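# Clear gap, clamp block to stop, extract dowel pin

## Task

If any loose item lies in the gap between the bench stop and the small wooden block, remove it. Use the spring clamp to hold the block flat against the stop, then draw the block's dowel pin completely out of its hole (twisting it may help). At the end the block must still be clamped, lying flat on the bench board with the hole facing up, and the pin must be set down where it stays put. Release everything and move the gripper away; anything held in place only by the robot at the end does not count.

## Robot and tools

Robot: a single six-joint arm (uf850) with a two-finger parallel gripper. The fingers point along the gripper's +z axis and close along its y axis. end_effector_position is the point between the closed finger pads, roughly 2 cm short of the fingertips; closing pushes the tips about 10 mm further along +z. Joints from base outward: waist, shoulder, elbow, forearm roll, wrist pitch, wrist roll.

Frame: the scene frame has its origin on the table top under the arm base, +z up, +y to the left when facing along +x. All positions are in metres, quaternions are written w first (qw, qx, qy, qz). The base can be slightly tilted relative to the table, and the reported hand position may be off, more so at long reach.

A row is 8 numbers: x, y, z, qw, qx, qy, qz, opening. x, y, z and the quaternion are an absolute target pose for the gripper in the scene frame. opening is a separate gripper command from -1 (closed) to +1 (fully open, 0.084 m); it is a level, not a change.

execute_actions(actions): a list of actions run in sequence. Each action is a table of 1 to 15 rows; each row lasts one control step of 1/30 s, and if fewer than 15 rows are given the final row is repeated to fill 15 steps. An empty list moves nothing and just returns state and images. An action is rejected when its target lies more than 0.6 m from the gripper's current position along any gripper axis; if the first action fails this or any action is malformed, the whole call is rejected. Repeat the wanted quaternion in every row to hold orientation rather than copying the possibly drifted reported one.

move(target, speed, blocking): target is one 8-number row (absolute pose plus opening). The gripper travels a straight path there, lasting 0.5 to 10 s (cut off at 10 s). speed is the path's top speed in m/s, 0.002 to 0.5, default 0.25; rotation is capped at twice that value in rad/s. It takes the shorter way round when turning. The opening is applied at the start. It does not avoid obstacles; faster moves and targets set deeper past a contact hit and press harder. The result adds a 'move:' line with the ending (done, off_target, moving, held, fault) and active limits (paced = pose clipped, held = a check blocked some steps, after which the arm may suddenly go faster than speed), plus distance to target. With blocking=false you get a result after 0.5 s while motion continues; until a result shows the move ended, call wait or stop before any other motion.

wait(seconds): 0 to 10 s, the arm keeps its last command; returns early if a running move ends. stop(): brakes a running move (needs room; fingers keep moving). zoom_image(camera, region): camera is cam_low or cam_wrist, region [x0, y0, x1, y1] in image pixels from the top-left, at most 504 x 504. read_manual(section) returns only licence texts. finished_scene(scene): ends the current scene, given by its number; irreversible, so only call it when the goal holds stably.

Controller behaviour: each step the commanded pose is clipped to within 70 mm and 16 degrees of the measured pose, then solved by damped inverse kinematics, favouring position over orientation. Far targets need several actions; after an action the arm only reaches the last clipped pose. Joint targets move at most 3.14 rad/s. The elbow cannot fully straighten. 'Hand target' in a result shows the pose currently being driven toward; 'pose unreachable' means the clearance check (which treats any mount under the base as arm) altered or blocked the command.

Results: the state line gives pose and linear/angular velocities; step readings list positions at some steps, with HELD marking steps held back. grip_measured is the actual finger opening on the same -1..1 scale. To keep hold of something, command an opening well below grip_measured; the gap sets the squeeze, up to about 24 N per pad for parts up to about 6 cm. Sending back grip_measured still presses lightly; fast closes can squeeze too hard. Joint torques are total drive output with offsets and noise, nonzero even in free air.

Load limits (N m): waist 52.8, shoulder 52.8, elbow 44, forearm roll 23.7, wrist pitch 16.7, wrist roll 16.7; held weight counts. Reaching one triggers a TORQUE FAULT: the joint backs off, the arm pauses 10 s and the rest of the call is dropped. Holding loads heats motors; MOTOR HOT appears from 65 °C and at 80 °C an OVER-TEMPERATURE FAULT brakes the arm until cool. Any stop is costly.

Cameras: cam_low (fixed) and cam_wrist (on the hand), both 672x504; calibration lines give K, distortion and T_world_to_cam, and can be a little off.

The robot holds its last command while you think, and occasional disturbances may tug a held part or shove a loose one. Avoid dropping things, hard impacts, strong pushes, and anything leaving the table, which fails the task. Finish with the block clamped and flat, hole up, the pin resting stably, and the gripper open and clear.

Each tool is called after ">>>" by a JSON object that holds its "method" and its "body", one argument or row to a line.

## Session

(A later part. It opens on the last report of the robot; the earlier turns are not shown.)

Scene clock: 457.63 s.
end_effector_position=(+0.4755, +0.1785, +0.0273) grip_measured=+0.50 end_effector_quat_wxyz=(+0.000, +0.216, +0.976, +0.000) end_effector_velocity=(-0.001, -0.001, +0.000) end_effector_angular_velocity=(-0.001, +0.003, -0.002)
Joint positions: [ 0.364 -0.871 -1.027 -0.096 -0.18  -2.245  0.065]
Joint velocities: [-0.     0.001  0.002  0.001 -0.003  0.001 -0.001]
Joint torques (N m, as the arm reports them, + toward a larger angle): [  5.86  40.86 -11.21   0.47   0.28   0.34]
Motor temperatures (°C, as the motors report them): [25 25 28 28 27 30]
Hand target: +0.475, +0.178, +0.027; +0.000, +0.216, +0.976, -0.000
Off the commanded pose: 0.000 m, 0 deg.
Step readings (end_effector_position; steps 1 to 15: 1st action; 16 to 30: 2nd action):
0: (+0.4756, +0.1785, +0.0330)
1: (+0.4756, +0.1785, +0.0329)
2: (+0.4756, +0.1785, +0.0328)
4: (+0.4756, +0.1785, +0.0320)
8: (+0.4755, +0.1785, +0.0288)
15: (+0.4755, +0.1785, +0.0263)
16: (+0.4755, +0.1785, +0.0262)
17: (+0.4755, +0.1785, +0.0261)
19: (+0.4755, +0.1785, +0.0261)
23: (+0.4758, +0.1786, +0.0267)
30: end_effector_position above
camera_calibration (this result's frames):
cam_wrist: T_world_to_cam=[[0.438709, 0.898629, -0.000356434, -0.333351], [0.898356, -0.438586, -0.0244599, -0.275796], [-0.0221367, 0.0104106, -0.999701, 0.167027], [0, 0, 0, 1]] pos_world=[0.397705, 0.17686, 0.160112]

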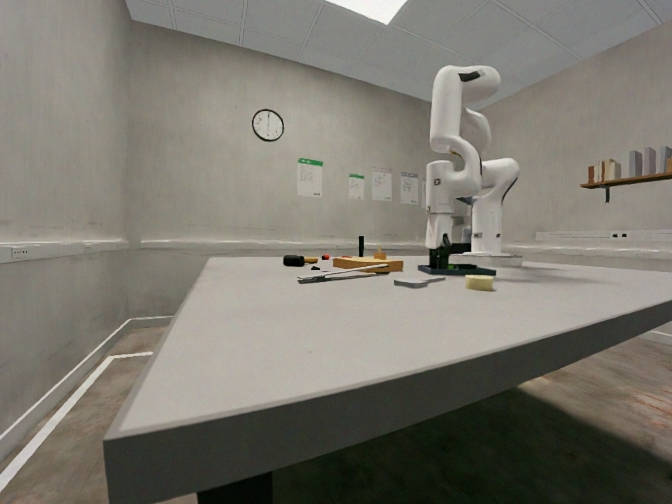

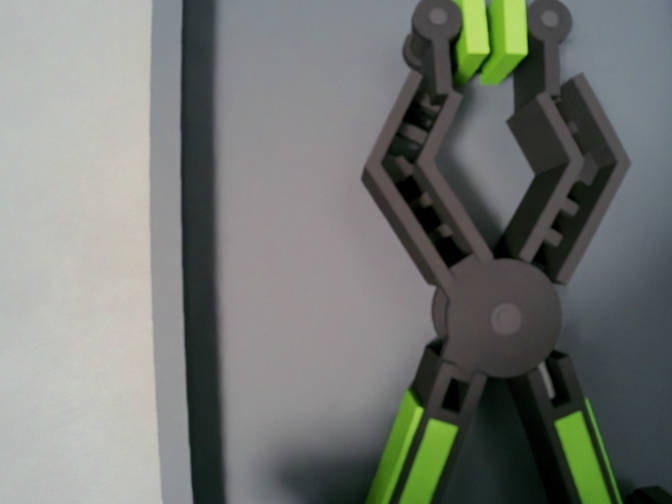

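>>> {"method": "execute_actions", "body": {
  "actions": [
    [[0.4755,0.1785,0.0279,0,0.21558,0.97649,0,0.47],[0.4755,0.1785,0.0283,0,0.21558,0.97649,0,0.44],[0.4755,0.1785,0.0287,0,0.21558,0.97649,0,0.41],[0.4755,0.1785,0.029,0,0.21558,0.97649,0,0.38],[0.4755,0.1785,0.0293,0,0.21558,0.97649,0,0.35],[0.4755,0.1785,0.0296,0,0.21558,0.97649,0,0.32],[0.4755,0.1785,0.0299,0,0.21558,0.97649,0,0.29],[0.4755,0.1785,0.0302,0,0.21558,0.97649,0,0.26],[0.4755,0.1785,0.0304,0,0.21558,0.97649,0,0.23],[0.4755,0.1785,0.0306,0,0.21558,0.97649,0,0.20],[0.4755,0.1785,0.0308,0,0.21558,0.97649,0,0.17],[0.4755,0.1785,0.031,0,0.21558,0.97649,0,0.14],[0.4755,0.1785,0.0312,0,0.21558,0.97649,0,0.11],[0.4755,0.1785,0.0314,0,0.21558,0.97649,0,0.08],[0.4755,0.1785,0.0316,0,0.21558,0.97649,0,0.05]],
    [[0.4755,0.1785,0.0318,0,0.21558,0.97649,0,0.02],[0.4755,0.1785,0.0319,0,0.21558,0.97649,0,-0.01],[0.4755,0.1785,0.032,0,0.21558,0.97649,0,-0.04],[0.4755,0.1785,0.0321,0,0.21558,0.97649,0,-0.07],[0.4755,0.1785,0.0322,0,0.21558,0.97649,0,-0.10],[0.4755,0.1785,0.0323,0,0.21558,0.97649,0,-0.13],[0.4755,0.1785,0.0324,0,0.21558,0.97649,0,-0.16],[0.4755,0.1785,0.0325,0,0.21558,0.97649,0,-0.19],[0.4755,0.1785,0.0326,0,0.21558,0.97649,0,-0.22],[0.4755,0.1785,0.0327,0,0.21558,0.97649,0,-0.25],[0.4755,0.1785,0.0328,0,0.21558,0.97649,0,-0.28],[0.4755,0.1785,0.0329,0,0.21558,0.97649,0,-0.31],[0.4755,0.1785,0.033,0,0.21558,0.97649,0,-0.34],[0.4755,0.1785,0.033,0,0.21558,0.97649,0,-0.37],[0.4755,0.1785,0.033,0,0.21558,0.97649,0,-0.40]]
  ]
}}

>>> {"method": "wait", "body": {
  "seconds": 0.3
}}

Scene clock: 473.87 s.
end_effector_position=(+0.4755, +0.1785, +0.0328) grip_measured=-0.37 end_effector_quat_wxyz=(-0.000, +0.216, +0.976, -0.000) end_effector_velocity=(-0.000, -0.000, +0.002) end_effector_angular_velocity=(-0.000, +0.000, -0.001)
Joint positions: [ 0.364 -0.858 -1.023 -0.092 -0.188 -2.249  0.028]
Joint velocities: [ 0.     0.005  0.002  0.001 -0.004 -0.    -0.04 ]
Joint torques (N m, as the arm reports them, + toward a larger angle): [  4.34  39.66 -11.71   0.43   0.35   0.21]
Motor temperatures (°C, as the motors report them): [25 25 28 28 27 30]
Hand target: +0.475, +0.178, +0.033; +0.000, +0.216, +0.976, -0.000
Off the commanded pose: 0.000 m, 0 deg.
Step readings (end_effector_position; steps 1 to 15: 1st action; 16 to 30: 2nd action):
0: (+0.4755, +0.1785, +0.0274)
1: (+0.4755, +0.1785, +0.0274)
2: (+0.4755, +0.1785, +0.0275)
4: (+0.4757, +0.1786, +0.0280)
8: (+0.4755, +0.1785, +0.0290)
15: (+0.4755, +0.1785, +0.0307)
16: (+0.4755, +0.1785, +0.0309)
17: (+0.4755, +0.1785, +0.0311)
19: (+0.4755, +0.1785, +0.0315)
23: (+0.4755, +0.1785, +0.0320)
30: end_effector_position above
camera_calibration (this result's frames):
cam_wrist: T_world_to_cam=[[0.438698, 0.898635, -0.000432558, -0.333324], [0.89836, -0.438575, -0.0245104, -0.275652], [-0.0222156, 0.010364, -0.999699, 0.172568], [0, 0, 0, 1]] pos_world=[0.397697, 0.176854, 0.165616]

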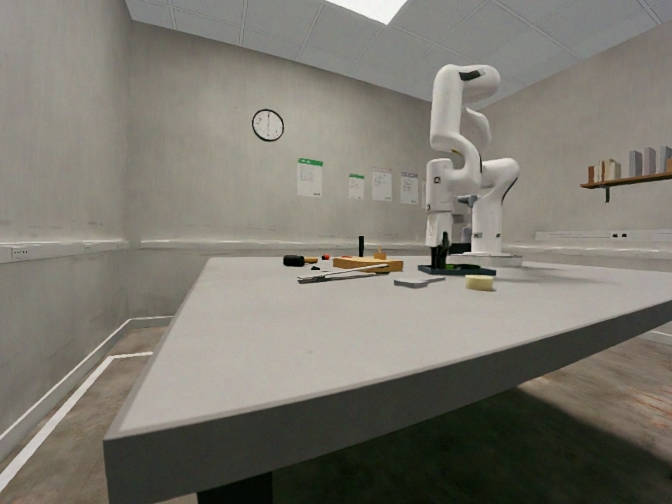

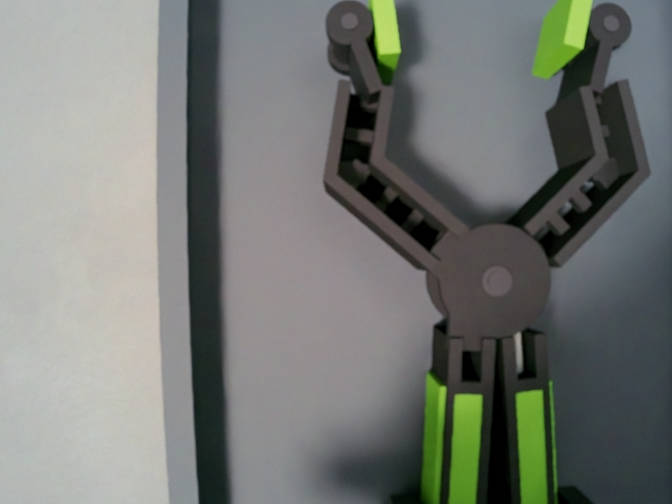

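Scene clock: 474.17 s.
end_effector_position=(+0.4755, +0.1785, +0.0330) grip_measured=-0.41 end_effector_quat_wxyz=(-0.000, +0.216, +0.976, -0.000) end_effector_velocity=(+0.000, -0.000, +0.000) end_effector_angular_velocity=(-0.000, +0.000, -0.001)
Joint positions: [ 0.364 -0.858 -1.023 -0.092 -0.189 -2.25   0.026]
Joint velocities: [-0.     0.     0.     0.    -0.     0.001 -0.   ]
Joint torques (N m, as the arm reports them, + toward a larger angle): [  4.79  42.57 -12.34   0.47   0.25   0.  ]
Motor temperatures (°C, as the motors report them): [25 25 28 28 27 30]
Hand target: +0.475, +0.178, +0.033; +0.000, +0.216, +0.976, -0.000
Off the commanded pose: 0.000 m, 0 deg.
wait: 0.30 s; at rest by 0.27 s
camera_calibration (this result's frames):
cam_wrist: T_world_to_cam=[[0.438693, 0.898637, -0.000451165, -0.333312], [0.898362, -0.43857, -0.024532, -0.27564], [-0.0222432, 0.0103567, -0.999699, 0.1728], [0, 0, 0, 1]] pos_world=[0.39769, 0.176849, 0.165835]

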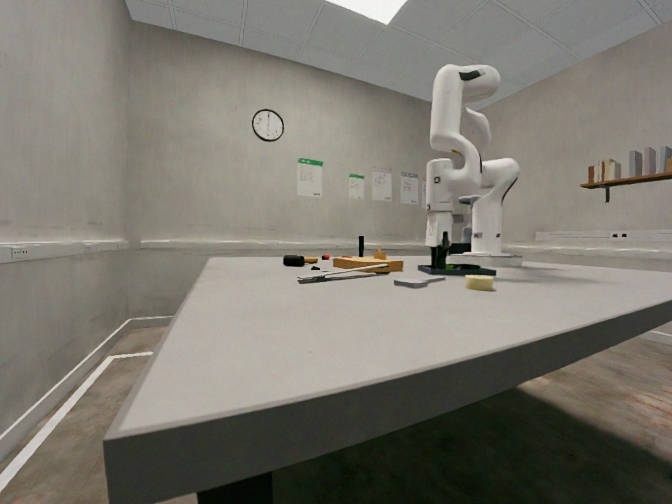

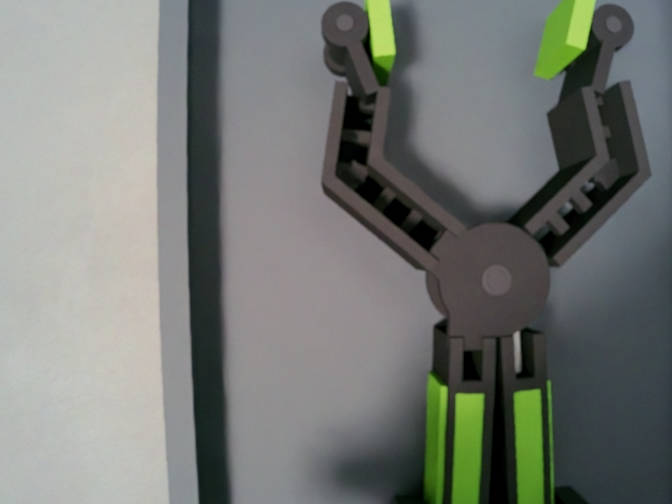

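>>> {"method": "execute_actions", "body": {
  "actions": [
    [[0.4755,0.1785,0.033,0,0.21558,0.97649,0,-0.43],[0.4755,0.1785,0.033,0,0.21558,0.97649,0,-0.46],[0.4755,0.1785,0.033,0,0.21558,0.97649,0,-0.49],[0.4755,0.1785,0.033,0,0.21558,0.97649,0,-0.52],[0.4755,0.1785,0.033,0,0.21558,0.97649,0,-0.55],[0.4755,0.1785,0.033,0,0.21558,0.97649,0,-0.58],[0.4755,0.1785,0.033,0,0.21558,0.97649,0,-0.62],[0.4755,0.1785,0.033,0,0.21558,0.97649,0,-0.66],[0.4755,0.1785,0.033,0,0.21558,0.97649,0,-0.7]]
  ]
}}

>>> {"method": "move", "body": {
  "target": [0.4755, 0.1785, 0.135, 0, 0.21558, 0.97649, 0, -0.7],
  "speed": 0.15
}}

>>> {"method": "zoom_image", "body": {
  "camera": "cam_low",
  "region": [415, 205, 495, 255]
}}

Scene clock: 484.77 s.
end_effector_position=(+0.4755, +0.1785, +0.0330) grip_measured=-0.50 end_effector_quat_wxyz=(-0.000, +0.216, +0.976, -0.000) end_effector_velocity=(+0.000, +0.000, +0.000) end_effector_angular_velocity=(+0.000, -0.000, +0.001)
Joint positions: [ 0.364 -0.858 -1.023 -0.092 -0.189 -2.25   0.022]
Joint velocities: [ 0.    -0.    -0.    -0.     0.    -0.001  0.   ]
Joint torques (N m, as the arm reports them, + toward a larger angle): [  3.89  42.19 -12.11   0.66   0.35   0.09]
Motor temperatures (°C, as the motors report them): [25 25 28 28 27 30]
Hand target: +0.475, +0.178, +0.033; -0.000, +0.216, +0.976, +0.000
Off the commanded pose: 0.000 m, 0 deg.
Step readings (end_effector_position):
0: (+0.4755, +0.1785, +0.0330)
1: (+0.4755, +0.1785, +0.0330)
2: (+0.4755, +0.1785, +0.0330)
4: (+0.4755, +0.1785, +0.0330)
8: (+0.4755, +0.1785, +0.0330)
15: end_effector_position above
camera_calibration (this result's frames):
cam_wrist: T_world_to_cam=[[0.438694, 0.898636, -0.000421149, -0.333331], [0.898362, -0.438572, -0.0245139, -0.275657], [-0.0222138, 0.0103758, -0.999699, 0.172797], [0, 0, 0, 1]] pos_world=[0.397709, 0.176855, 0.165847]

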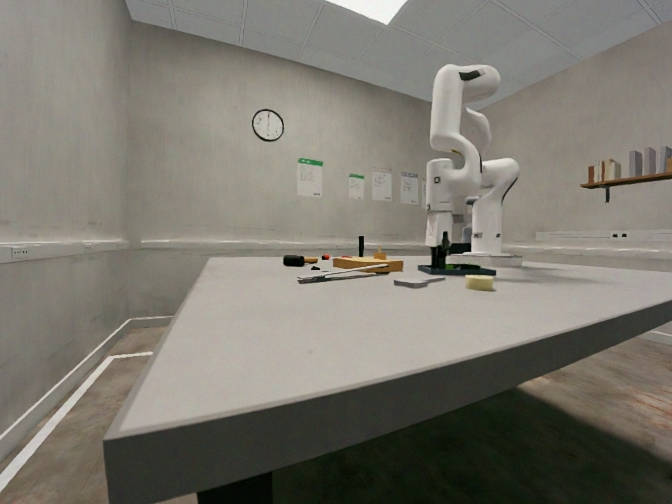

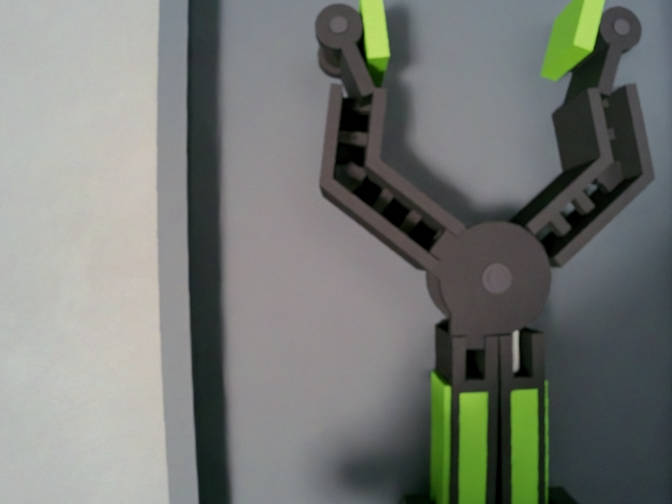

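Scene clock: 486.00 s.
end_effector_position=(+0.4749, +0.1783, +0.1349) grip_measured=-0.50 end_effector_quat_wxyz=(-0.000, +0.216, +0.976, -0.000) end_effector_velocity=(+0.000, +0.000, +0.002) end_effector_angular_velocity=(+0.000, -0.001, +0.002)
Joint positions: [ 0.367 -0.637 -0.975 -0.049 -0.362 -2.291  0.022]
Joint velocities: [ 0.     0.005  0.     0.001 -0.003 -0.002 -0.   ]
Joint torques (N m, as the arm reports them, + toward a larger angle): [  5.75  38.98 -15.18   0.58   0.33   0.27]
Motor temperatures (°C, as the motors report them): [25 25 28 28 27 30]
Hand target: +0.475, +0.178, +0.135; +0.000, +0.216, +0.976, -0.000
Off the commanded pose: 0.001 m, 0 deg.
move: done
camera_calibration (this result's frames):
cam_wrist: T_world_to_cam=[[0.438733, 0.898617, -0.000662035, -0.332828], [0.898337, -0.438614, -0.024656, -0.272722], [-0.0224466, 0.0102226, -0.999696, 0.274812], [0, 0, 0, 1]] pos_world=[0.397188, 0.176656, 0.267784]

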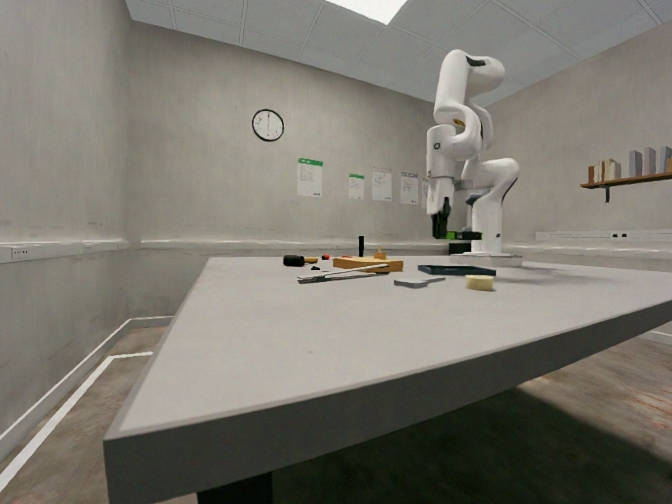

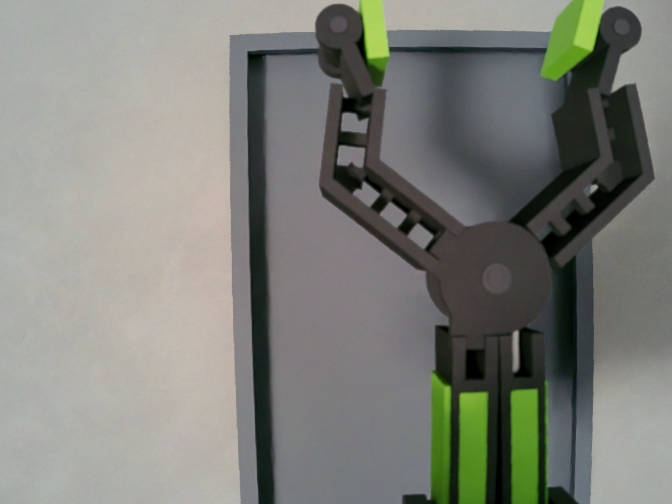

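Region (415, 205, 495, 255) of cam_low's 672x504 image, scaled by 6.300, with more detail than that image has; it fills the top 315 rows of this view, and the rest is white.

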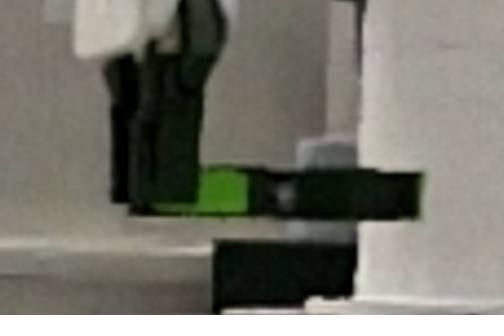

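>>> {"method": "move", "body": {
  "target": [0.5861, -0.1152, 0.125, 0, 0.67075, 0.74168, 0, -0.7],
  "speed": 0.3
}}

>>> {"method": "move", "body": {
  "target": [0.5861, -0.1152, 0.092, 0, 0.67075, 0.74168, 0, -0.7],
  "speed": 0.1
}}

Scene clock: 502.63 s.
end_effector_position=(+0.5857, -0.1162, +0.1254) grip_measured=-0.50 end_effector_quat_wxyz=(+0.001, +0.670, +0.742, -0.001) end_effector_velocity=(+0.001, -0.002, -0.000) end_effector_angular_velocity=(-0.001, +0.001, -0.008)
Joint positions: [-0.184 -0.793 -1.25  -0.064 -0.467 -1.796  0.022]
Joint velocities: [-0.003 -0.003 -0.006 -0.003 -0.003  0.008  0.   ]
Joint torques (N m, as the arm reports them, + toward a larger angle): [  5.41  44.23 -17.02   1.11   0.32   0.28]
Motor temperatures (°C, as the motors report them): [25 25 28 28 27 30]
Hand target: +0.586, -0.117, +0.125; +0.001, +0.671, +0.742, -0.001
Off the commanded pose: 0.001 m, 0 deg.
move: done
camera_calibration (this result's frames):
cam_wrist: T_world_to_cam=[[0.996679, 0.0814235, -0.000669108, -0.538596], [0.0813884, -0.996433, -0.0223124, -0.0882811], [-0.00248347, 0.0221838, -0.999751, 0.260526], [0, 0, 0, 1]] pos_world=[0.544639, -0.0498913, 0.258131]

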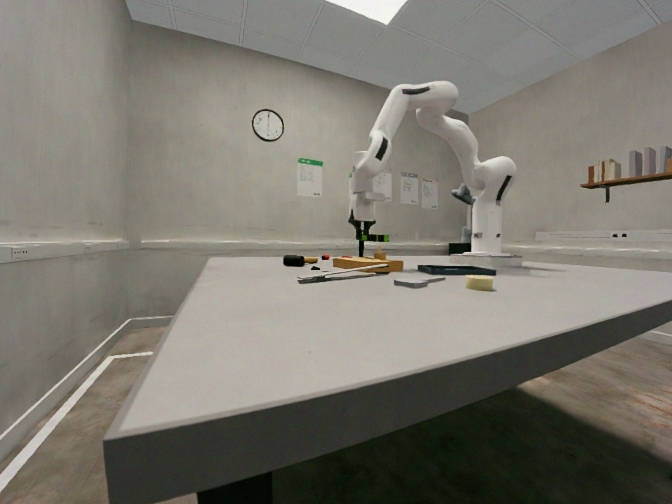

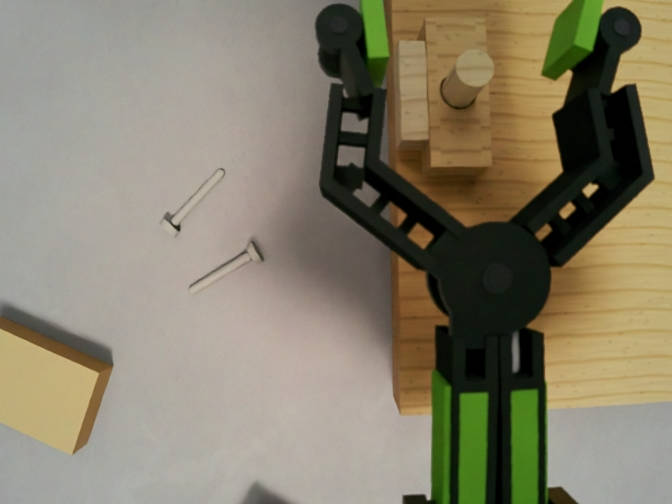

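Scene clock: 503.50 s.
end_effector_position=(+0.5863, -0.1152, +0.0923) grip_measured=-0.50 end_effector_quat_wxyz=(+0.000, +0.671, +0.742, +0.000) end_effector_velocity=(-0.000, +0.000, -0.002) end_effector_angular_velocity=(+0.000, +0.001, -0.000)
Joint positions: [-0.184 -0.854 -1.261 -0.065 -0.418 -1.793  0.022]
Joint velocities: [ 0.    -0.005 -0.001 -0.     0.003  0.001  0.   ]
Joint torques (N m, as the arm reports them, + toward a larger angle): [  3.77  47.75 -16.05   0.18   0.52   0.31]
Motor temperatures (°C, as the motors report them): [25 25 28 28 27 30]
Hand target: +0.586, -0.115, +0.092; -0.000, +0.671, +0.742, +0.000
Off the commanded pose: 0.000 m, 0 deg.
move: done
camera_calibration (this result's frames):
cam_wrist: T_world_to_cam=[[0.996737, 0.080712, -0.00022509, -0.539433], [0.0806823, -0.996439, -0.0244915, -0.0874563], [-0.00220105, 0.0243935, -0.9997, 0.227427], [0, 0, 0, 1]] pos_world=[0.54523, -0.0491539, 0.225096]

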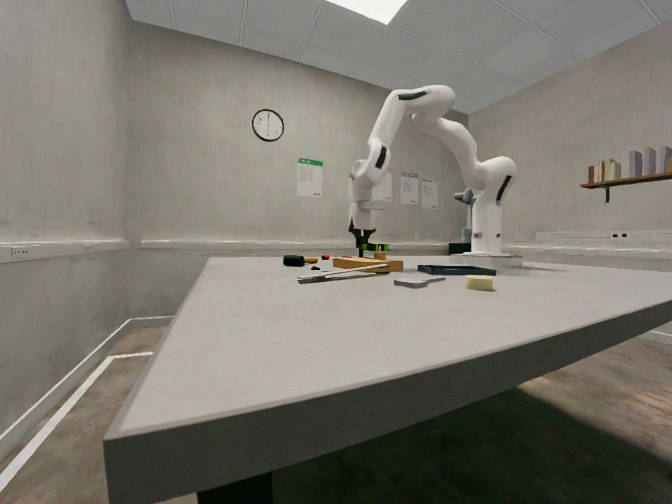

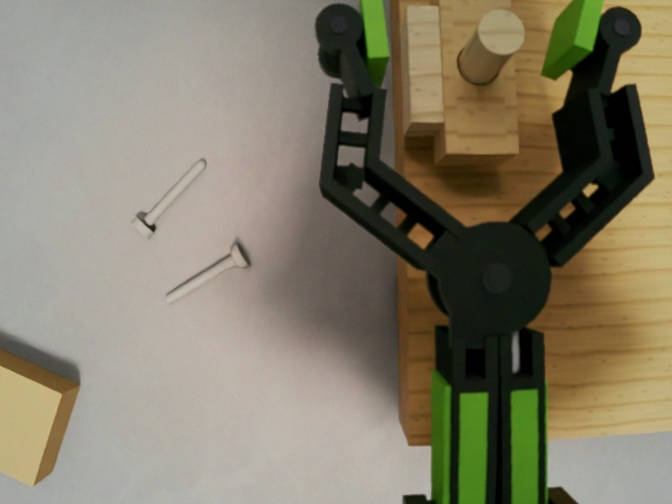

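>>> {"method": "move", "body": {
  "target": [0.5869, -0.1151, 0.068, 0, 0.67075, 0.74168, 0, -0.7],
  "speed": 0.05
}}

>>> {"method": "zoom_image", "body": {
  "camera": "cam_low",
  "region": [345, 230, 405, 270]
}}

Scene clock: 516.00 s.
end_effector_position=(+0.5871, -0.1151, +0.0683) grip_measured=-0.50 end_effector_quat_wxyz=(+0.000, +0.671, +0.742, +0.000) end_effector_velocity=(+0.000, -0.000, -0.002) end_effector_angular_velocity=(-0.000, -0.001, -0.001)
Joint positions: [-0.185 -0.901 -1.275 -0.071 -0.385 -1.787  0.022]
Joint velocities: [-0.    -0.005 -0.002 -0.001  0.004  0.002 -0.   ]
Joint torques (N m, as the arm reports them, + toward a larger angle): [  5.78  46.7  -15.58   0.66   0.35   0.25]
Motor temperatures (°C, as the motors report them): [25 25 28 28 27 30]
Hand target: +0.587, -0.115, +0.068; -0.000, +0.671, +0.742, +0.000
Off the commanded pose: 0.000 m, 0 deg.
move: done
camera_calibration (this result's frames):
cam_wrist: T_world_to_cam=[[0.996739, 0.0806947, -0.000282213, -0.54017], [0.0806636, -0.99644, -0.0245019, -0.0879793], [-0.00225838, 0.0243992, -0.9997, 0.203472], [0, 0, 0, 1]] pos_world=[0.545965, -0.0490418, 0.201103]

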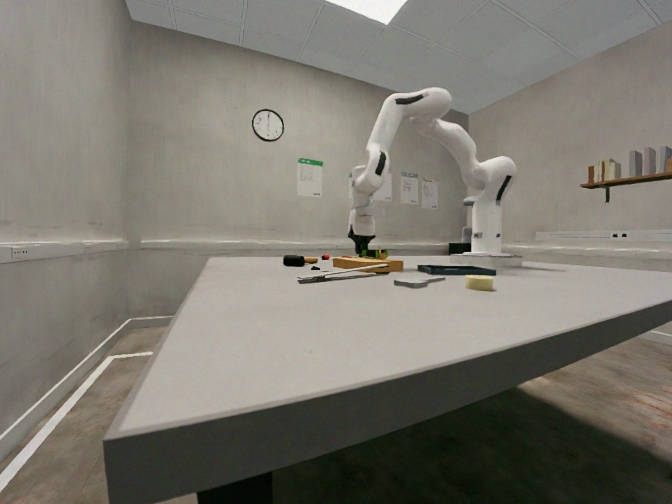

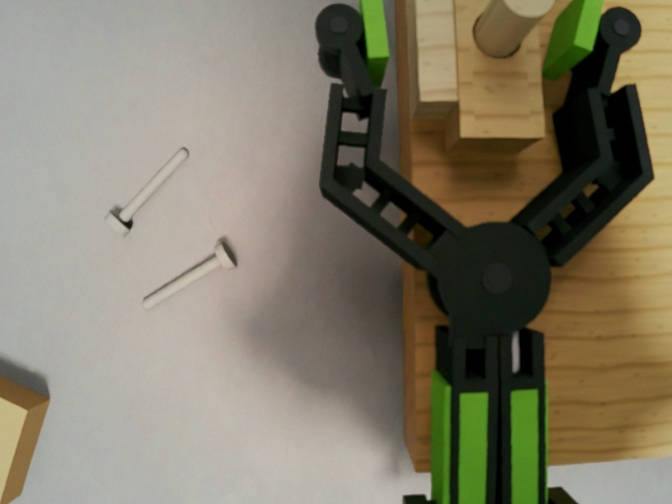

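Region (345, 230, 405, 270) of cam_low's 672x504 image, scaled by 8.400, with more detail than that image has.

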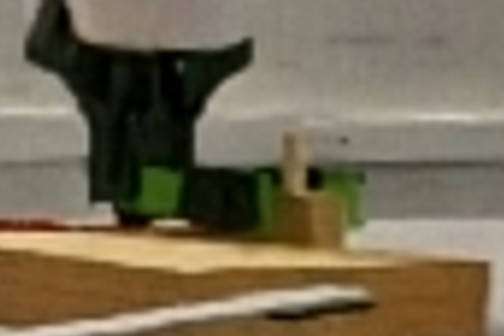

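>>> {"method": "move", "body": {
  "target": [0.5869, -0.1151, 0.0642, 0, 0.67075, 0.74168, 0, -0.7],
  "speed": 0.015
}}

>>> {"method": "zoom_image", "body": {
  "camera": "cam_low",
  "region": [352, 240, 397, 268]
}}

Scene clock: 525.17 s.
end_effector_position=(+0.5869, -0.1151, +0.0643) grip_measured=-0.50 end_effector_quat_wxyz=(-0.000, +0.671, +0.742, -0.000) end_effector_velocity=(+0.000, +0.000, -0.001) end_effector_angular_velocity=(+0.000, -0.001, +0.000)
Joint positions: [-0.185 -0.908 -1.276 -0.072 -0.379 -1.787  0.022]
Joint velocities: [ 0.    -0.003 -0.001  0.     0.002 -0.     0.   ]
Joint torques (N m, as the arm reports them, + toward a larger angle): [  3.69  46.41 -15.65   0.74   0.48   0.31]
Motor temperatures (°C, as the motors report them): [25 25 28 28 27 30]
Hand target: +0.587, -0.115, +0.064; -0.000, +0.671, +0.742, +0.000
Off the commanded pose: 0.000 m, 0 deg.
move: done
camera_calibration (this result's frames):
cam_wrist: T_world_to_cam=[[0.996739, 0.0806896, -0.000441248, -0.540024], [0.0806545, -0.99644, -0.0245231, -0.0880326], [-0.00241843, 0.0244075, -0.999699, 0.199634], [0, 0, 0, 1]] pos_world=[0.545846, -0.0490175, 0.197177]

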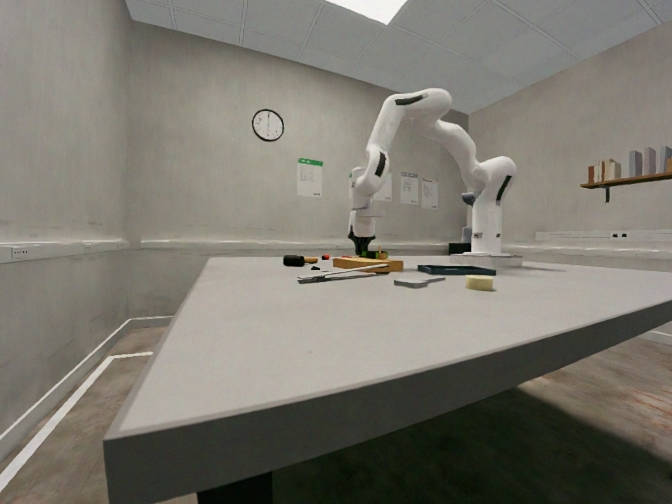

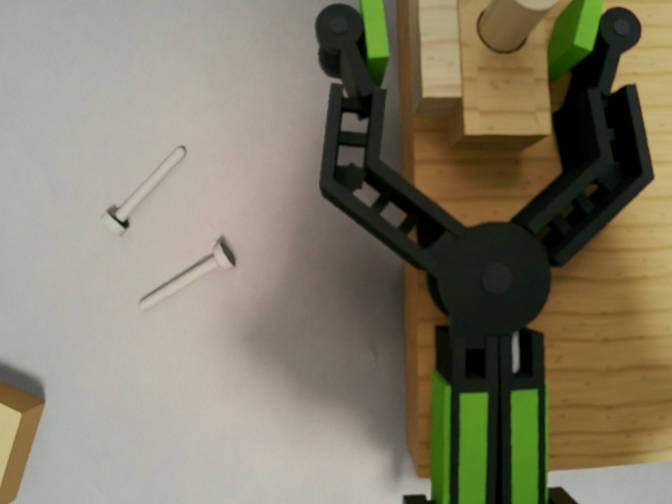

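Region (352, 240, 397, 268) of cam_low's 672x504 image, scaled by 11.200, with more detail than that image has; it fills the top 314 rows of this view, and the rest is white.

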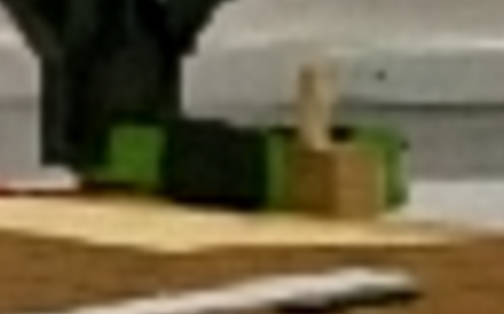

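>>> {"method": "execute_actions", "body": {
  "actions": [
    [[0.5872,-0.1151,0.064,0,0.67075,0.74168,0,-0.62],[0.5875,-0.115,0.0638,0,0.67075,0.74168,0,-0.55],[0.5878,-0.115,0.0636,0,0.67075,0.74168,0,-0.5],[0.5878,-0.115,0.0635,0,0.67075,0.74168,0,-0.48],[0.5878,-0.115,0.0634,0,0.67075,0.74168,0,-0.46],[0.5878,-0.115,0.0633,0,0.67075,0.74168,0,-0.44],[0.5878,-0.115,0.0632,0,0.67075,0.74168,0,-0.42],[0.5878,-0.115,0.0631,0,0.67075,0.74168,0,-0.40],[0.5878,-0.115,0.063,0,0.67075,0.74168,0,-0.38],[0.5878,-0.115,0.063,0,0.67075,0.74168,0,-0.36],[0.5878,-0.115,0.063,0,0.67075,0.74168,0,-0.34],[0.5878,-0.115,0.063,0,0.67075,0.74168,0,-0.32],[0.5878,-0.115,0.063,0,0.67075,0.74168,0,-0.30],[0.5878,-0.115,0.063,0,0.67075,0.74168,0,-0.28],[0.5878,-0.115,0.063,0,0.67075,0.74168,0,-0.26]],
    [[0.5878,-0.115,0.0629,0,0.67075,0.74168,0,-0.24],[0.5878,-0.115,0.0628,0,0.67075,0.74168,0,-0.22],[0.5878,-0.115,0.0628,0,0.67075,0.74168,0,-0.20],[0.5878,-0.115,0.0627,0,0.67075,0.74168,0,-0.18],[0.5878,-0.115,0.0627,0,0.67075,0.74168,0,-0.16],[0.5878,-0.115,0.0626,0,0.67075,0.74168,0,-0.14],[0.5878,-0.115,0.0626,0,0.67075,0.74168,0,-0.12],[0.5878,-0.115,0.0625,0,0.67075,0.74168,0,-0.10],[0.5878,-0.115,0.0625,0,0.67075,0.74168,0,-0.08],[0.5878,-0.115,0.0625,0,0.67075,0.74168,0,-0.06],[0.5878,-0.115,0.0625,0,0.67075,0.74168,0,-0.04],[0.5878,-0.115,0.0625,0,0.67075,0.74168,0,-0.02],[0.5878,-0.115,0.0625,0,0.67075,0.74168,0,0.0]]
  ]
}}

Scene clock: 544.37 s.
end_effector_position=(+0.5878, -0.1149, +0.0625) grip_measured=-0.02 end_effector_quat_wxyz=(-0.000, +0.671, +0.742, -0.000) end_effector_velocity=(-0.000, -0.000, -0.000) end_effector_angular_velocity=(-0.000, +0.000, +0.000)
Joint positions: [-0.185 -0.913 -1.28  -0.072 -0.378 -1.786  0.043]
Joint velocities: [-0.    -0.001 -0.    -0.    -0.    -0.001  0.008]
Joint torques (N m, as the arm reports them, + toward a larger angle): [  5.67  45.78 -15.85   0.37   0.23   0.17]
Motor temperatures (°C, as the motors report them): [25 25 28 28 27 30]
Hand target: +0.588, -0.115, +0.062; -0.000, +0.671, +0.742, +0.000
Off the commanded pose: 0.000 m, 0 deg.
Step readings (end_effector_position; steps 1 to 15: 1st action; 16 to 30: 2nd action):
0: (+0.5869, -0.1151, +0.0642)
1: (+0.5869, -0.1151, +0.0642)
2: (+0.5870, -0.1151, +0.0642)
4: (+0.5872, -0.1151, +0.0640)
8: (+0.5876, -0.1150, +0.0635)
15: (+0.5878, -0.1150, +0.0631)
16: (+0.5878, -0.1150, +0.0631)
17: (+0.5878, -0.1150, +0.0630)
19: (+0.5878, -0.1150, +0.0629)
23: (+0.5879, -0.1150, +0.0628)
30: end_effector_position above
camera_calibration (this result's frames):
cam_wrist: T_world_to_cam=[[0.99673, 0.0808029, -0.000472881, -0.540888], [0.080767, -0.996431, -0.0245339, -0.0880569], [-0.0024536, 0.0244155, -0.999699, 0.197835], [0, 0, 0, 1]] pos_world=[0.546716, -0.0488675, 0.195359]

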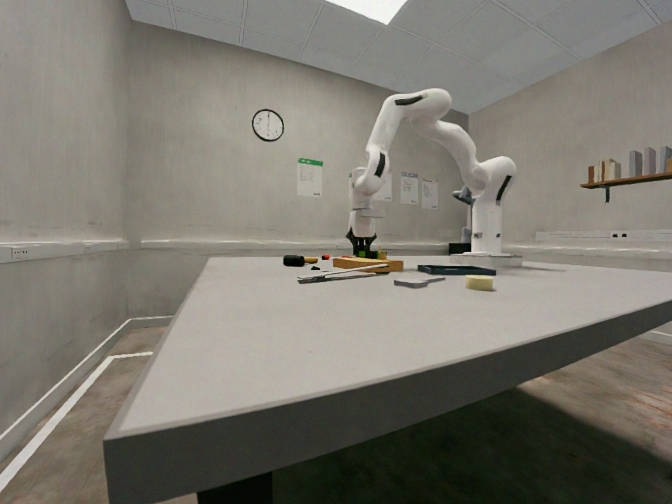

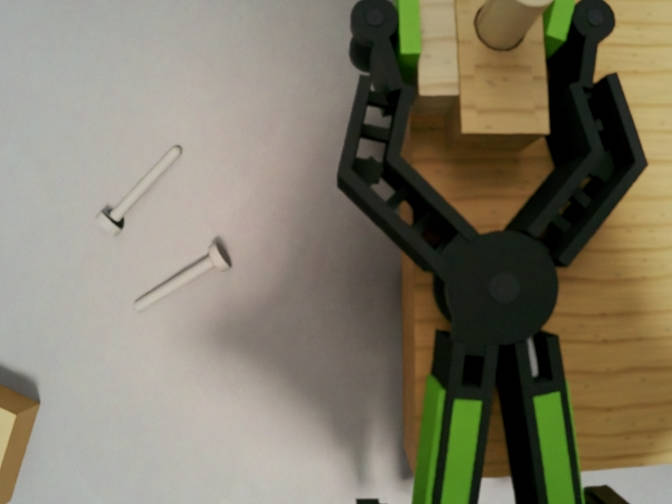

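>>> {"method": "execute_actions", "body": {
  "actions": [
    [[0.5878,-0.115,0.0625,0,0.67075,0.74168,0,0.05],[0.5878,-0.115,0.0625,0,0.67075,0.74168,0,0.1],[0.5878,-0.115,0.0625,0,0.67075,0.74168,0,0.15],[0.5878,-0.115,0.0625,0,0.67075,0.74168,0,0.2],[0.5878,-0.115,0.0625,0,0.67075,0.74168,0,0.26],[0.5878,-0.115,0.0625,0,0.67075,0.74168,0,0.32],[0.5878,-0.115,0.064,0,0.67075,0.74168,0,0.38],[0.5878,-0.115,0.066,0,0.67075,0.74168,0,0.4],[0.5878,-0.115,0.069,0,0.67075,0.74168,0,0.4],[0.5878,-0.115,0.073,0,0.67075,0.74168,0,0.4],[0.5878,-0.115,0.078,0,0.67075,0.74168,0,0.4],[0.5878,-0.115,0.083,0,0.67075,0.74168,0,0.4],[0.5878,-0.115,0.088,0,0.67075,0.74168,0,0.4],[0.5878,-0.115,0.093,0,0.67075,0.74168,0,0.4],[0.5878,-0.115,0.098,0,0.67075,0.74168,0,0.4]]
  ]
}}

>>> {"method": "move", "body": {
  "target": [0.61, -0.075, 0.13, 0, 0.67075, 0.74168, 0, 0.4],
  "speed": 0.2
}}

Scene clock: 553.07 s.
end_effector_position=(+0.5878, -0.1150, +0.0790) grip_measured=+0.39 end_effector_quat_wxyz=(-0.000, +0.671, +0.742, -0.000) end_effector_velocity=(+0.004, -0.001, +0.124) end_effector_angular_velocity=(-0.002, -0.009, -0.000)
Joint positions: [-0.184 -0.882 -1.272 -0.068 -0.401 -1.789  0.061]
Joint velocities: [ 0.006  0.232  0.052  0.028 -0.171 -0.024  0.001]
Joint torques (N m, as the arm reports them, + toward a larger angle): [  5.24  48.7  -15.79   1.12   0.58   0.5 ]
Motor temperatures (°C, as the motors report them): [25 25 28 28 27 30]
Hand target: +0.588, -0.115, +0.097; +0.000, +0.671, +0.742, +0.000
Off the commanded pose: 0.019 m, 0 deg.
Step readings (end_effector_position):
0: (+0.5878, -0.1150, +0.0625)
1: (+0.5878, -0.1150, +0.0625)
2: (+0.5878, -0.1150, +0.0625)
4: (+0.5878, -0.1150, +0.0625)
8: (+0.5876, -0.1150, +0.0627)
15: end_effector_position above
camera_calibration (this result's frames):
cam_wrist: T_world_to_cam=[[0.996742, 0.0806561, -0.000567353, -0.540897], [0.080618, -0.996444, -0.0245099, -0.0876267], [-0.00254221, 0.0243843, -0.999699, 0.214346], [0, 0, 0, 1]] pos_world=[0.546744, -0.0489151, 0.211827]

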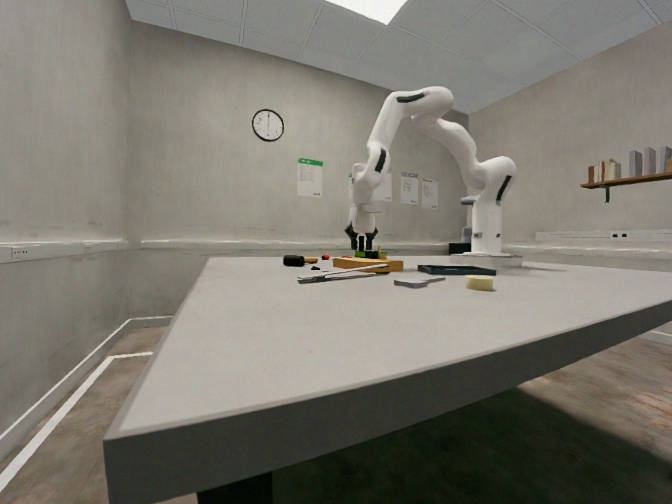

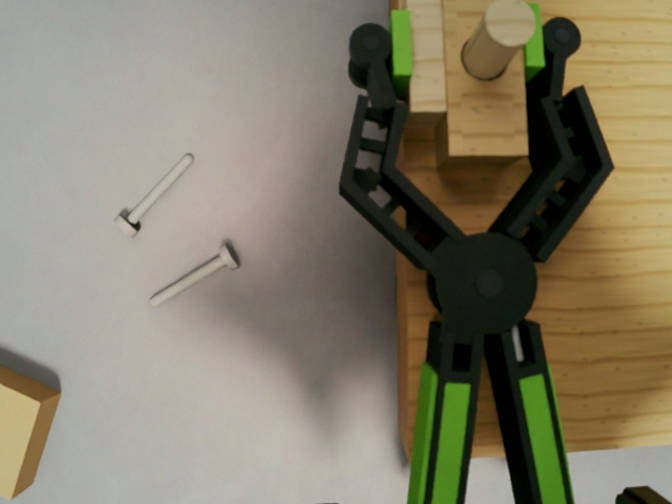

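Scene clock: 554.00 s.
end_effector_position=(+0.6096, -0.0750, +0.1299) grip_measured=+0.39 end_effector_quat_wxyz=(-0.000, +0.671, +0.742, +0.000) end_effector_velocity=(+0.001, +0.002, +0.002) end_effector_angular_velocity=(-0.000, -0.001, -0.001)
Joint positions: [-0.112 -0.821 -1.311 -0.053 -0.503 -1.734  0.061]
Joint velocities: [ 0.003  0.002 -0.003  0.    -0.003  0.003  0.   ]
Joint torques (N m, as the arm reports them, + toward a larger angle): [  4.98  45.95 -17.37   0.78   0.32   0.21]
Motor temperatures (°C, as the motors report them): [25 25 28 28 27 30]
Hand target: +0.610, -0.075, +0.130; -0.000, +0.671, +0.742, +0.000
Off the commanded pose: 0.000 m, 0 deg.
move: done
camera_calibration (this result's frames):
cam_wrist: T_world_to_cam=[[0.996749, 0.0805641, -0.000566804, -0.565831], [0.0805253, -0.996444, -0.0248088, -0.0481816], [-0.00256349, 0.0246825, -0.999692, 0.264355], [0, 0, 0, 1]] pos_world=[0.568549, -0.00894953, 0.262758]

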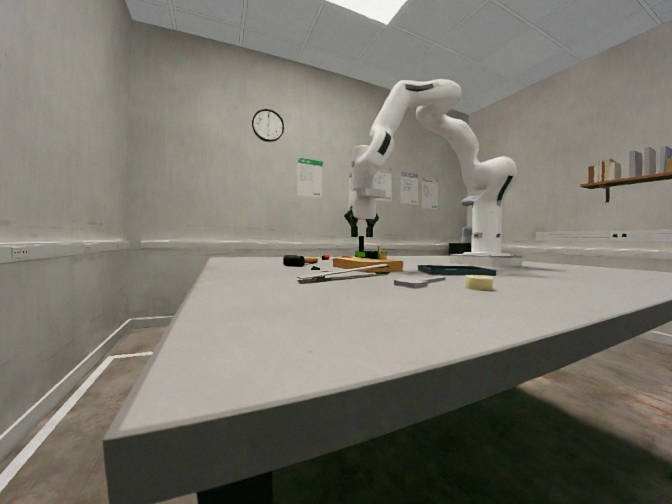

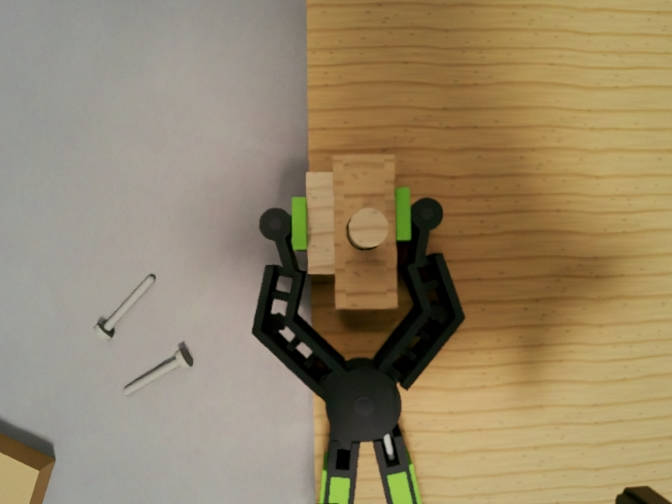

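>>> {"method": "move", "body": {
  "target": [0.5789, -0.0024, 0.118, 0, 0.67075, 0.74168, 0, -0.35],
  "speed": 0.2
}}

>>> {"method": "move", "body": {
  "target": [0.5789, -0.0024, 0.086, 0, 0.67075, 0.74168, 0, -0.35],
  "speed": 0.08
}}

>>> {"method": "zoom_image", "body": {
  "camera": "cam_low",
  "region": [352, 232, 402, 268]
}}

Scene clock: 567.17 s.
end_effector_position=(+0.5792, -0.0024, +0.1179) grip_measured=-0.37 end_effector_quat_wxyz=(-0.000, +0.671, +0.742, +0.000) end_effector_velocity=(-0.001, +0.002, -0.000) end_effector_angular_velocity=(-0.001, +0.000, +0.001)
Joint positions: [ 0.006 -0.782 -1.197 -0.056 -0.43  -1.611  0.028]
Joint velocities: [ 0.004  0.001  0.003 -0.002  0.002  0.005  0.   ]
Joint torques (N m, as the arm reports them, + toward a larger angle): [  6.06  44.05 -16.56   0.64   0.47   0.21]
Motor temperatures (°C, as the motors report them): [25 25 28 28 27 30]
Hand target: +0.579, -0.002, +0.118; -0.000, +0.671, +0.742, +0.000
Off the commanded pose: 0.000 m, 0 deg.
move: done
camera_calibration (this result's frames):
cam_wrist: T_world_to_cam=[[0.996746, 0.080602, -0.000194304, -0.541465], [0.0805716, -0.996432, -0.025142, 0.0263368], [-0.00222011, 0.0250445, -0.999684, 0.250264], [0, 0, 0, 1]] pos_world=[0.538137, 0.0636182, 0.250741]

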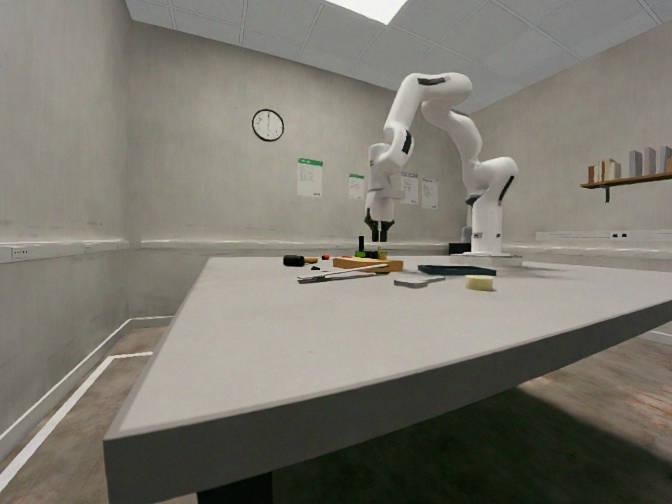

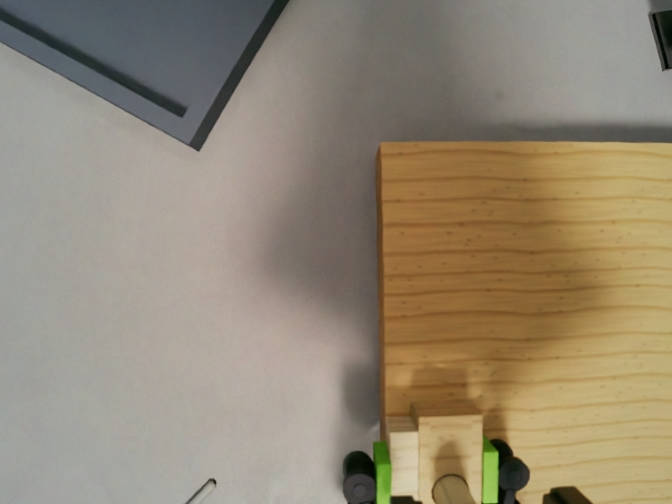

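Scene clock: 568.03 s.
end_effector_position=(+0.5791, -0.0024, +0.0862) grip_measured=-0.37 end_effector_quat_wxyz=(+0.000, +0.671, +0.742, +0.000) end_effector_velocity=(+0.000, +0.000, -0.002) end_effector_angular_velocity=(+0.000, +0.000, -0.002)
Joint positions: [ 0.005 -0.842 -1.208 -0.065 -0.381 -1.603  0.028]
Joint velocities: [ 0.    -0.004 -0.001 -0.     0.003  0.003 -0.   ]
Joint torques (N m, as the arm reports them, + toward a larger angle): [  4.17  44.86 -15.73   0.78   0.4    0.32]
Motor temperatures (°C, as the motors report them): [25 25 28 28 27 30]
Hand target: +0.579, -0.002, +0.086; -0.000, +0.671, +0.742, +0.000
Off the commanded pose: 0.000 m, 0 deg.
move: done
camera_calibration (this result's frames):
cam_wrist: T_world_to_cam=[[0.996739, 0.0806979, -0.000232876, -0.54136], [0.0806679, -0.996439, -0.0245388, 0.0254349], [-0.00221228, 0.02444, -0.999699, 0.218653], [0, 0, 0, 1]] pos_world=[0.538027, 0.0636871, 0.219085]

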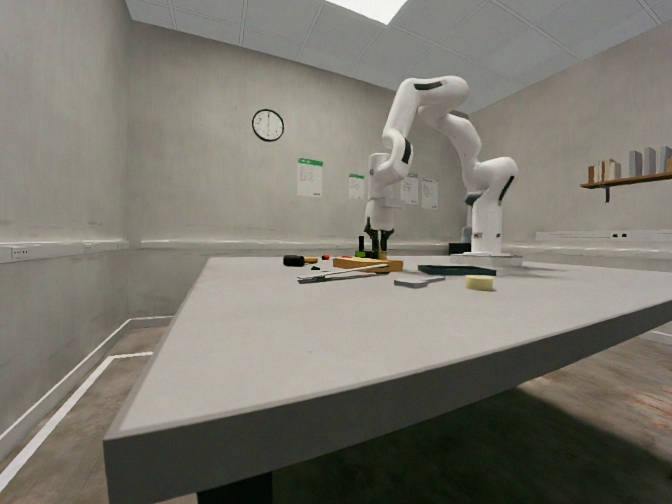

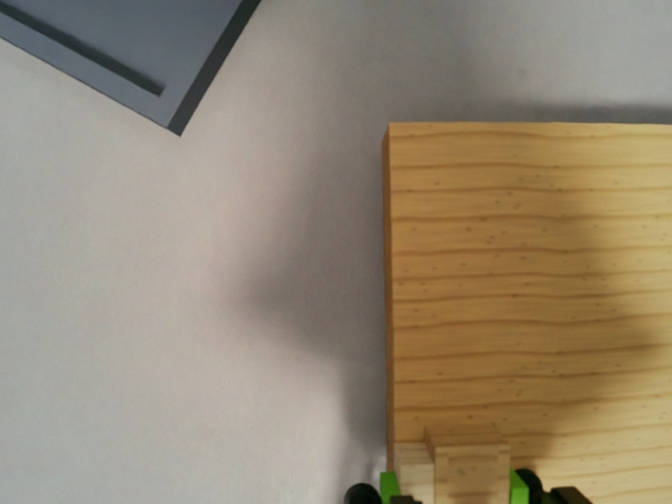

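Region (352, 232, 402, 268) of cam_low's 672x504 image, scaled by 10.080, with more detail than that image has; it fills the top 363 rows of this view, and the rest is white.

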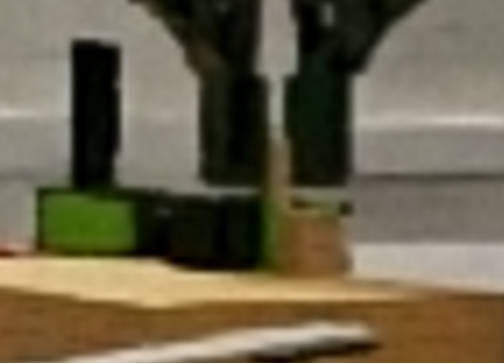

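>>> {"method": "zoom_image", "body": {
  "camera": "cam_wrist",
  "region": [340, 410, 610, 504]
}}

Region (340, 410, 610, 504) of cam_wrist's 672x504 image, scaled by 1.867, with more detail than that image has; it fills the top 175 rows of this view, and the rest is white.

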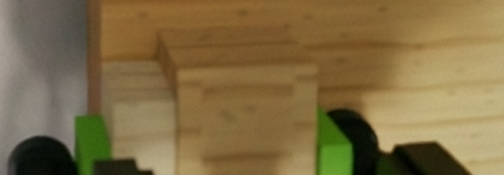

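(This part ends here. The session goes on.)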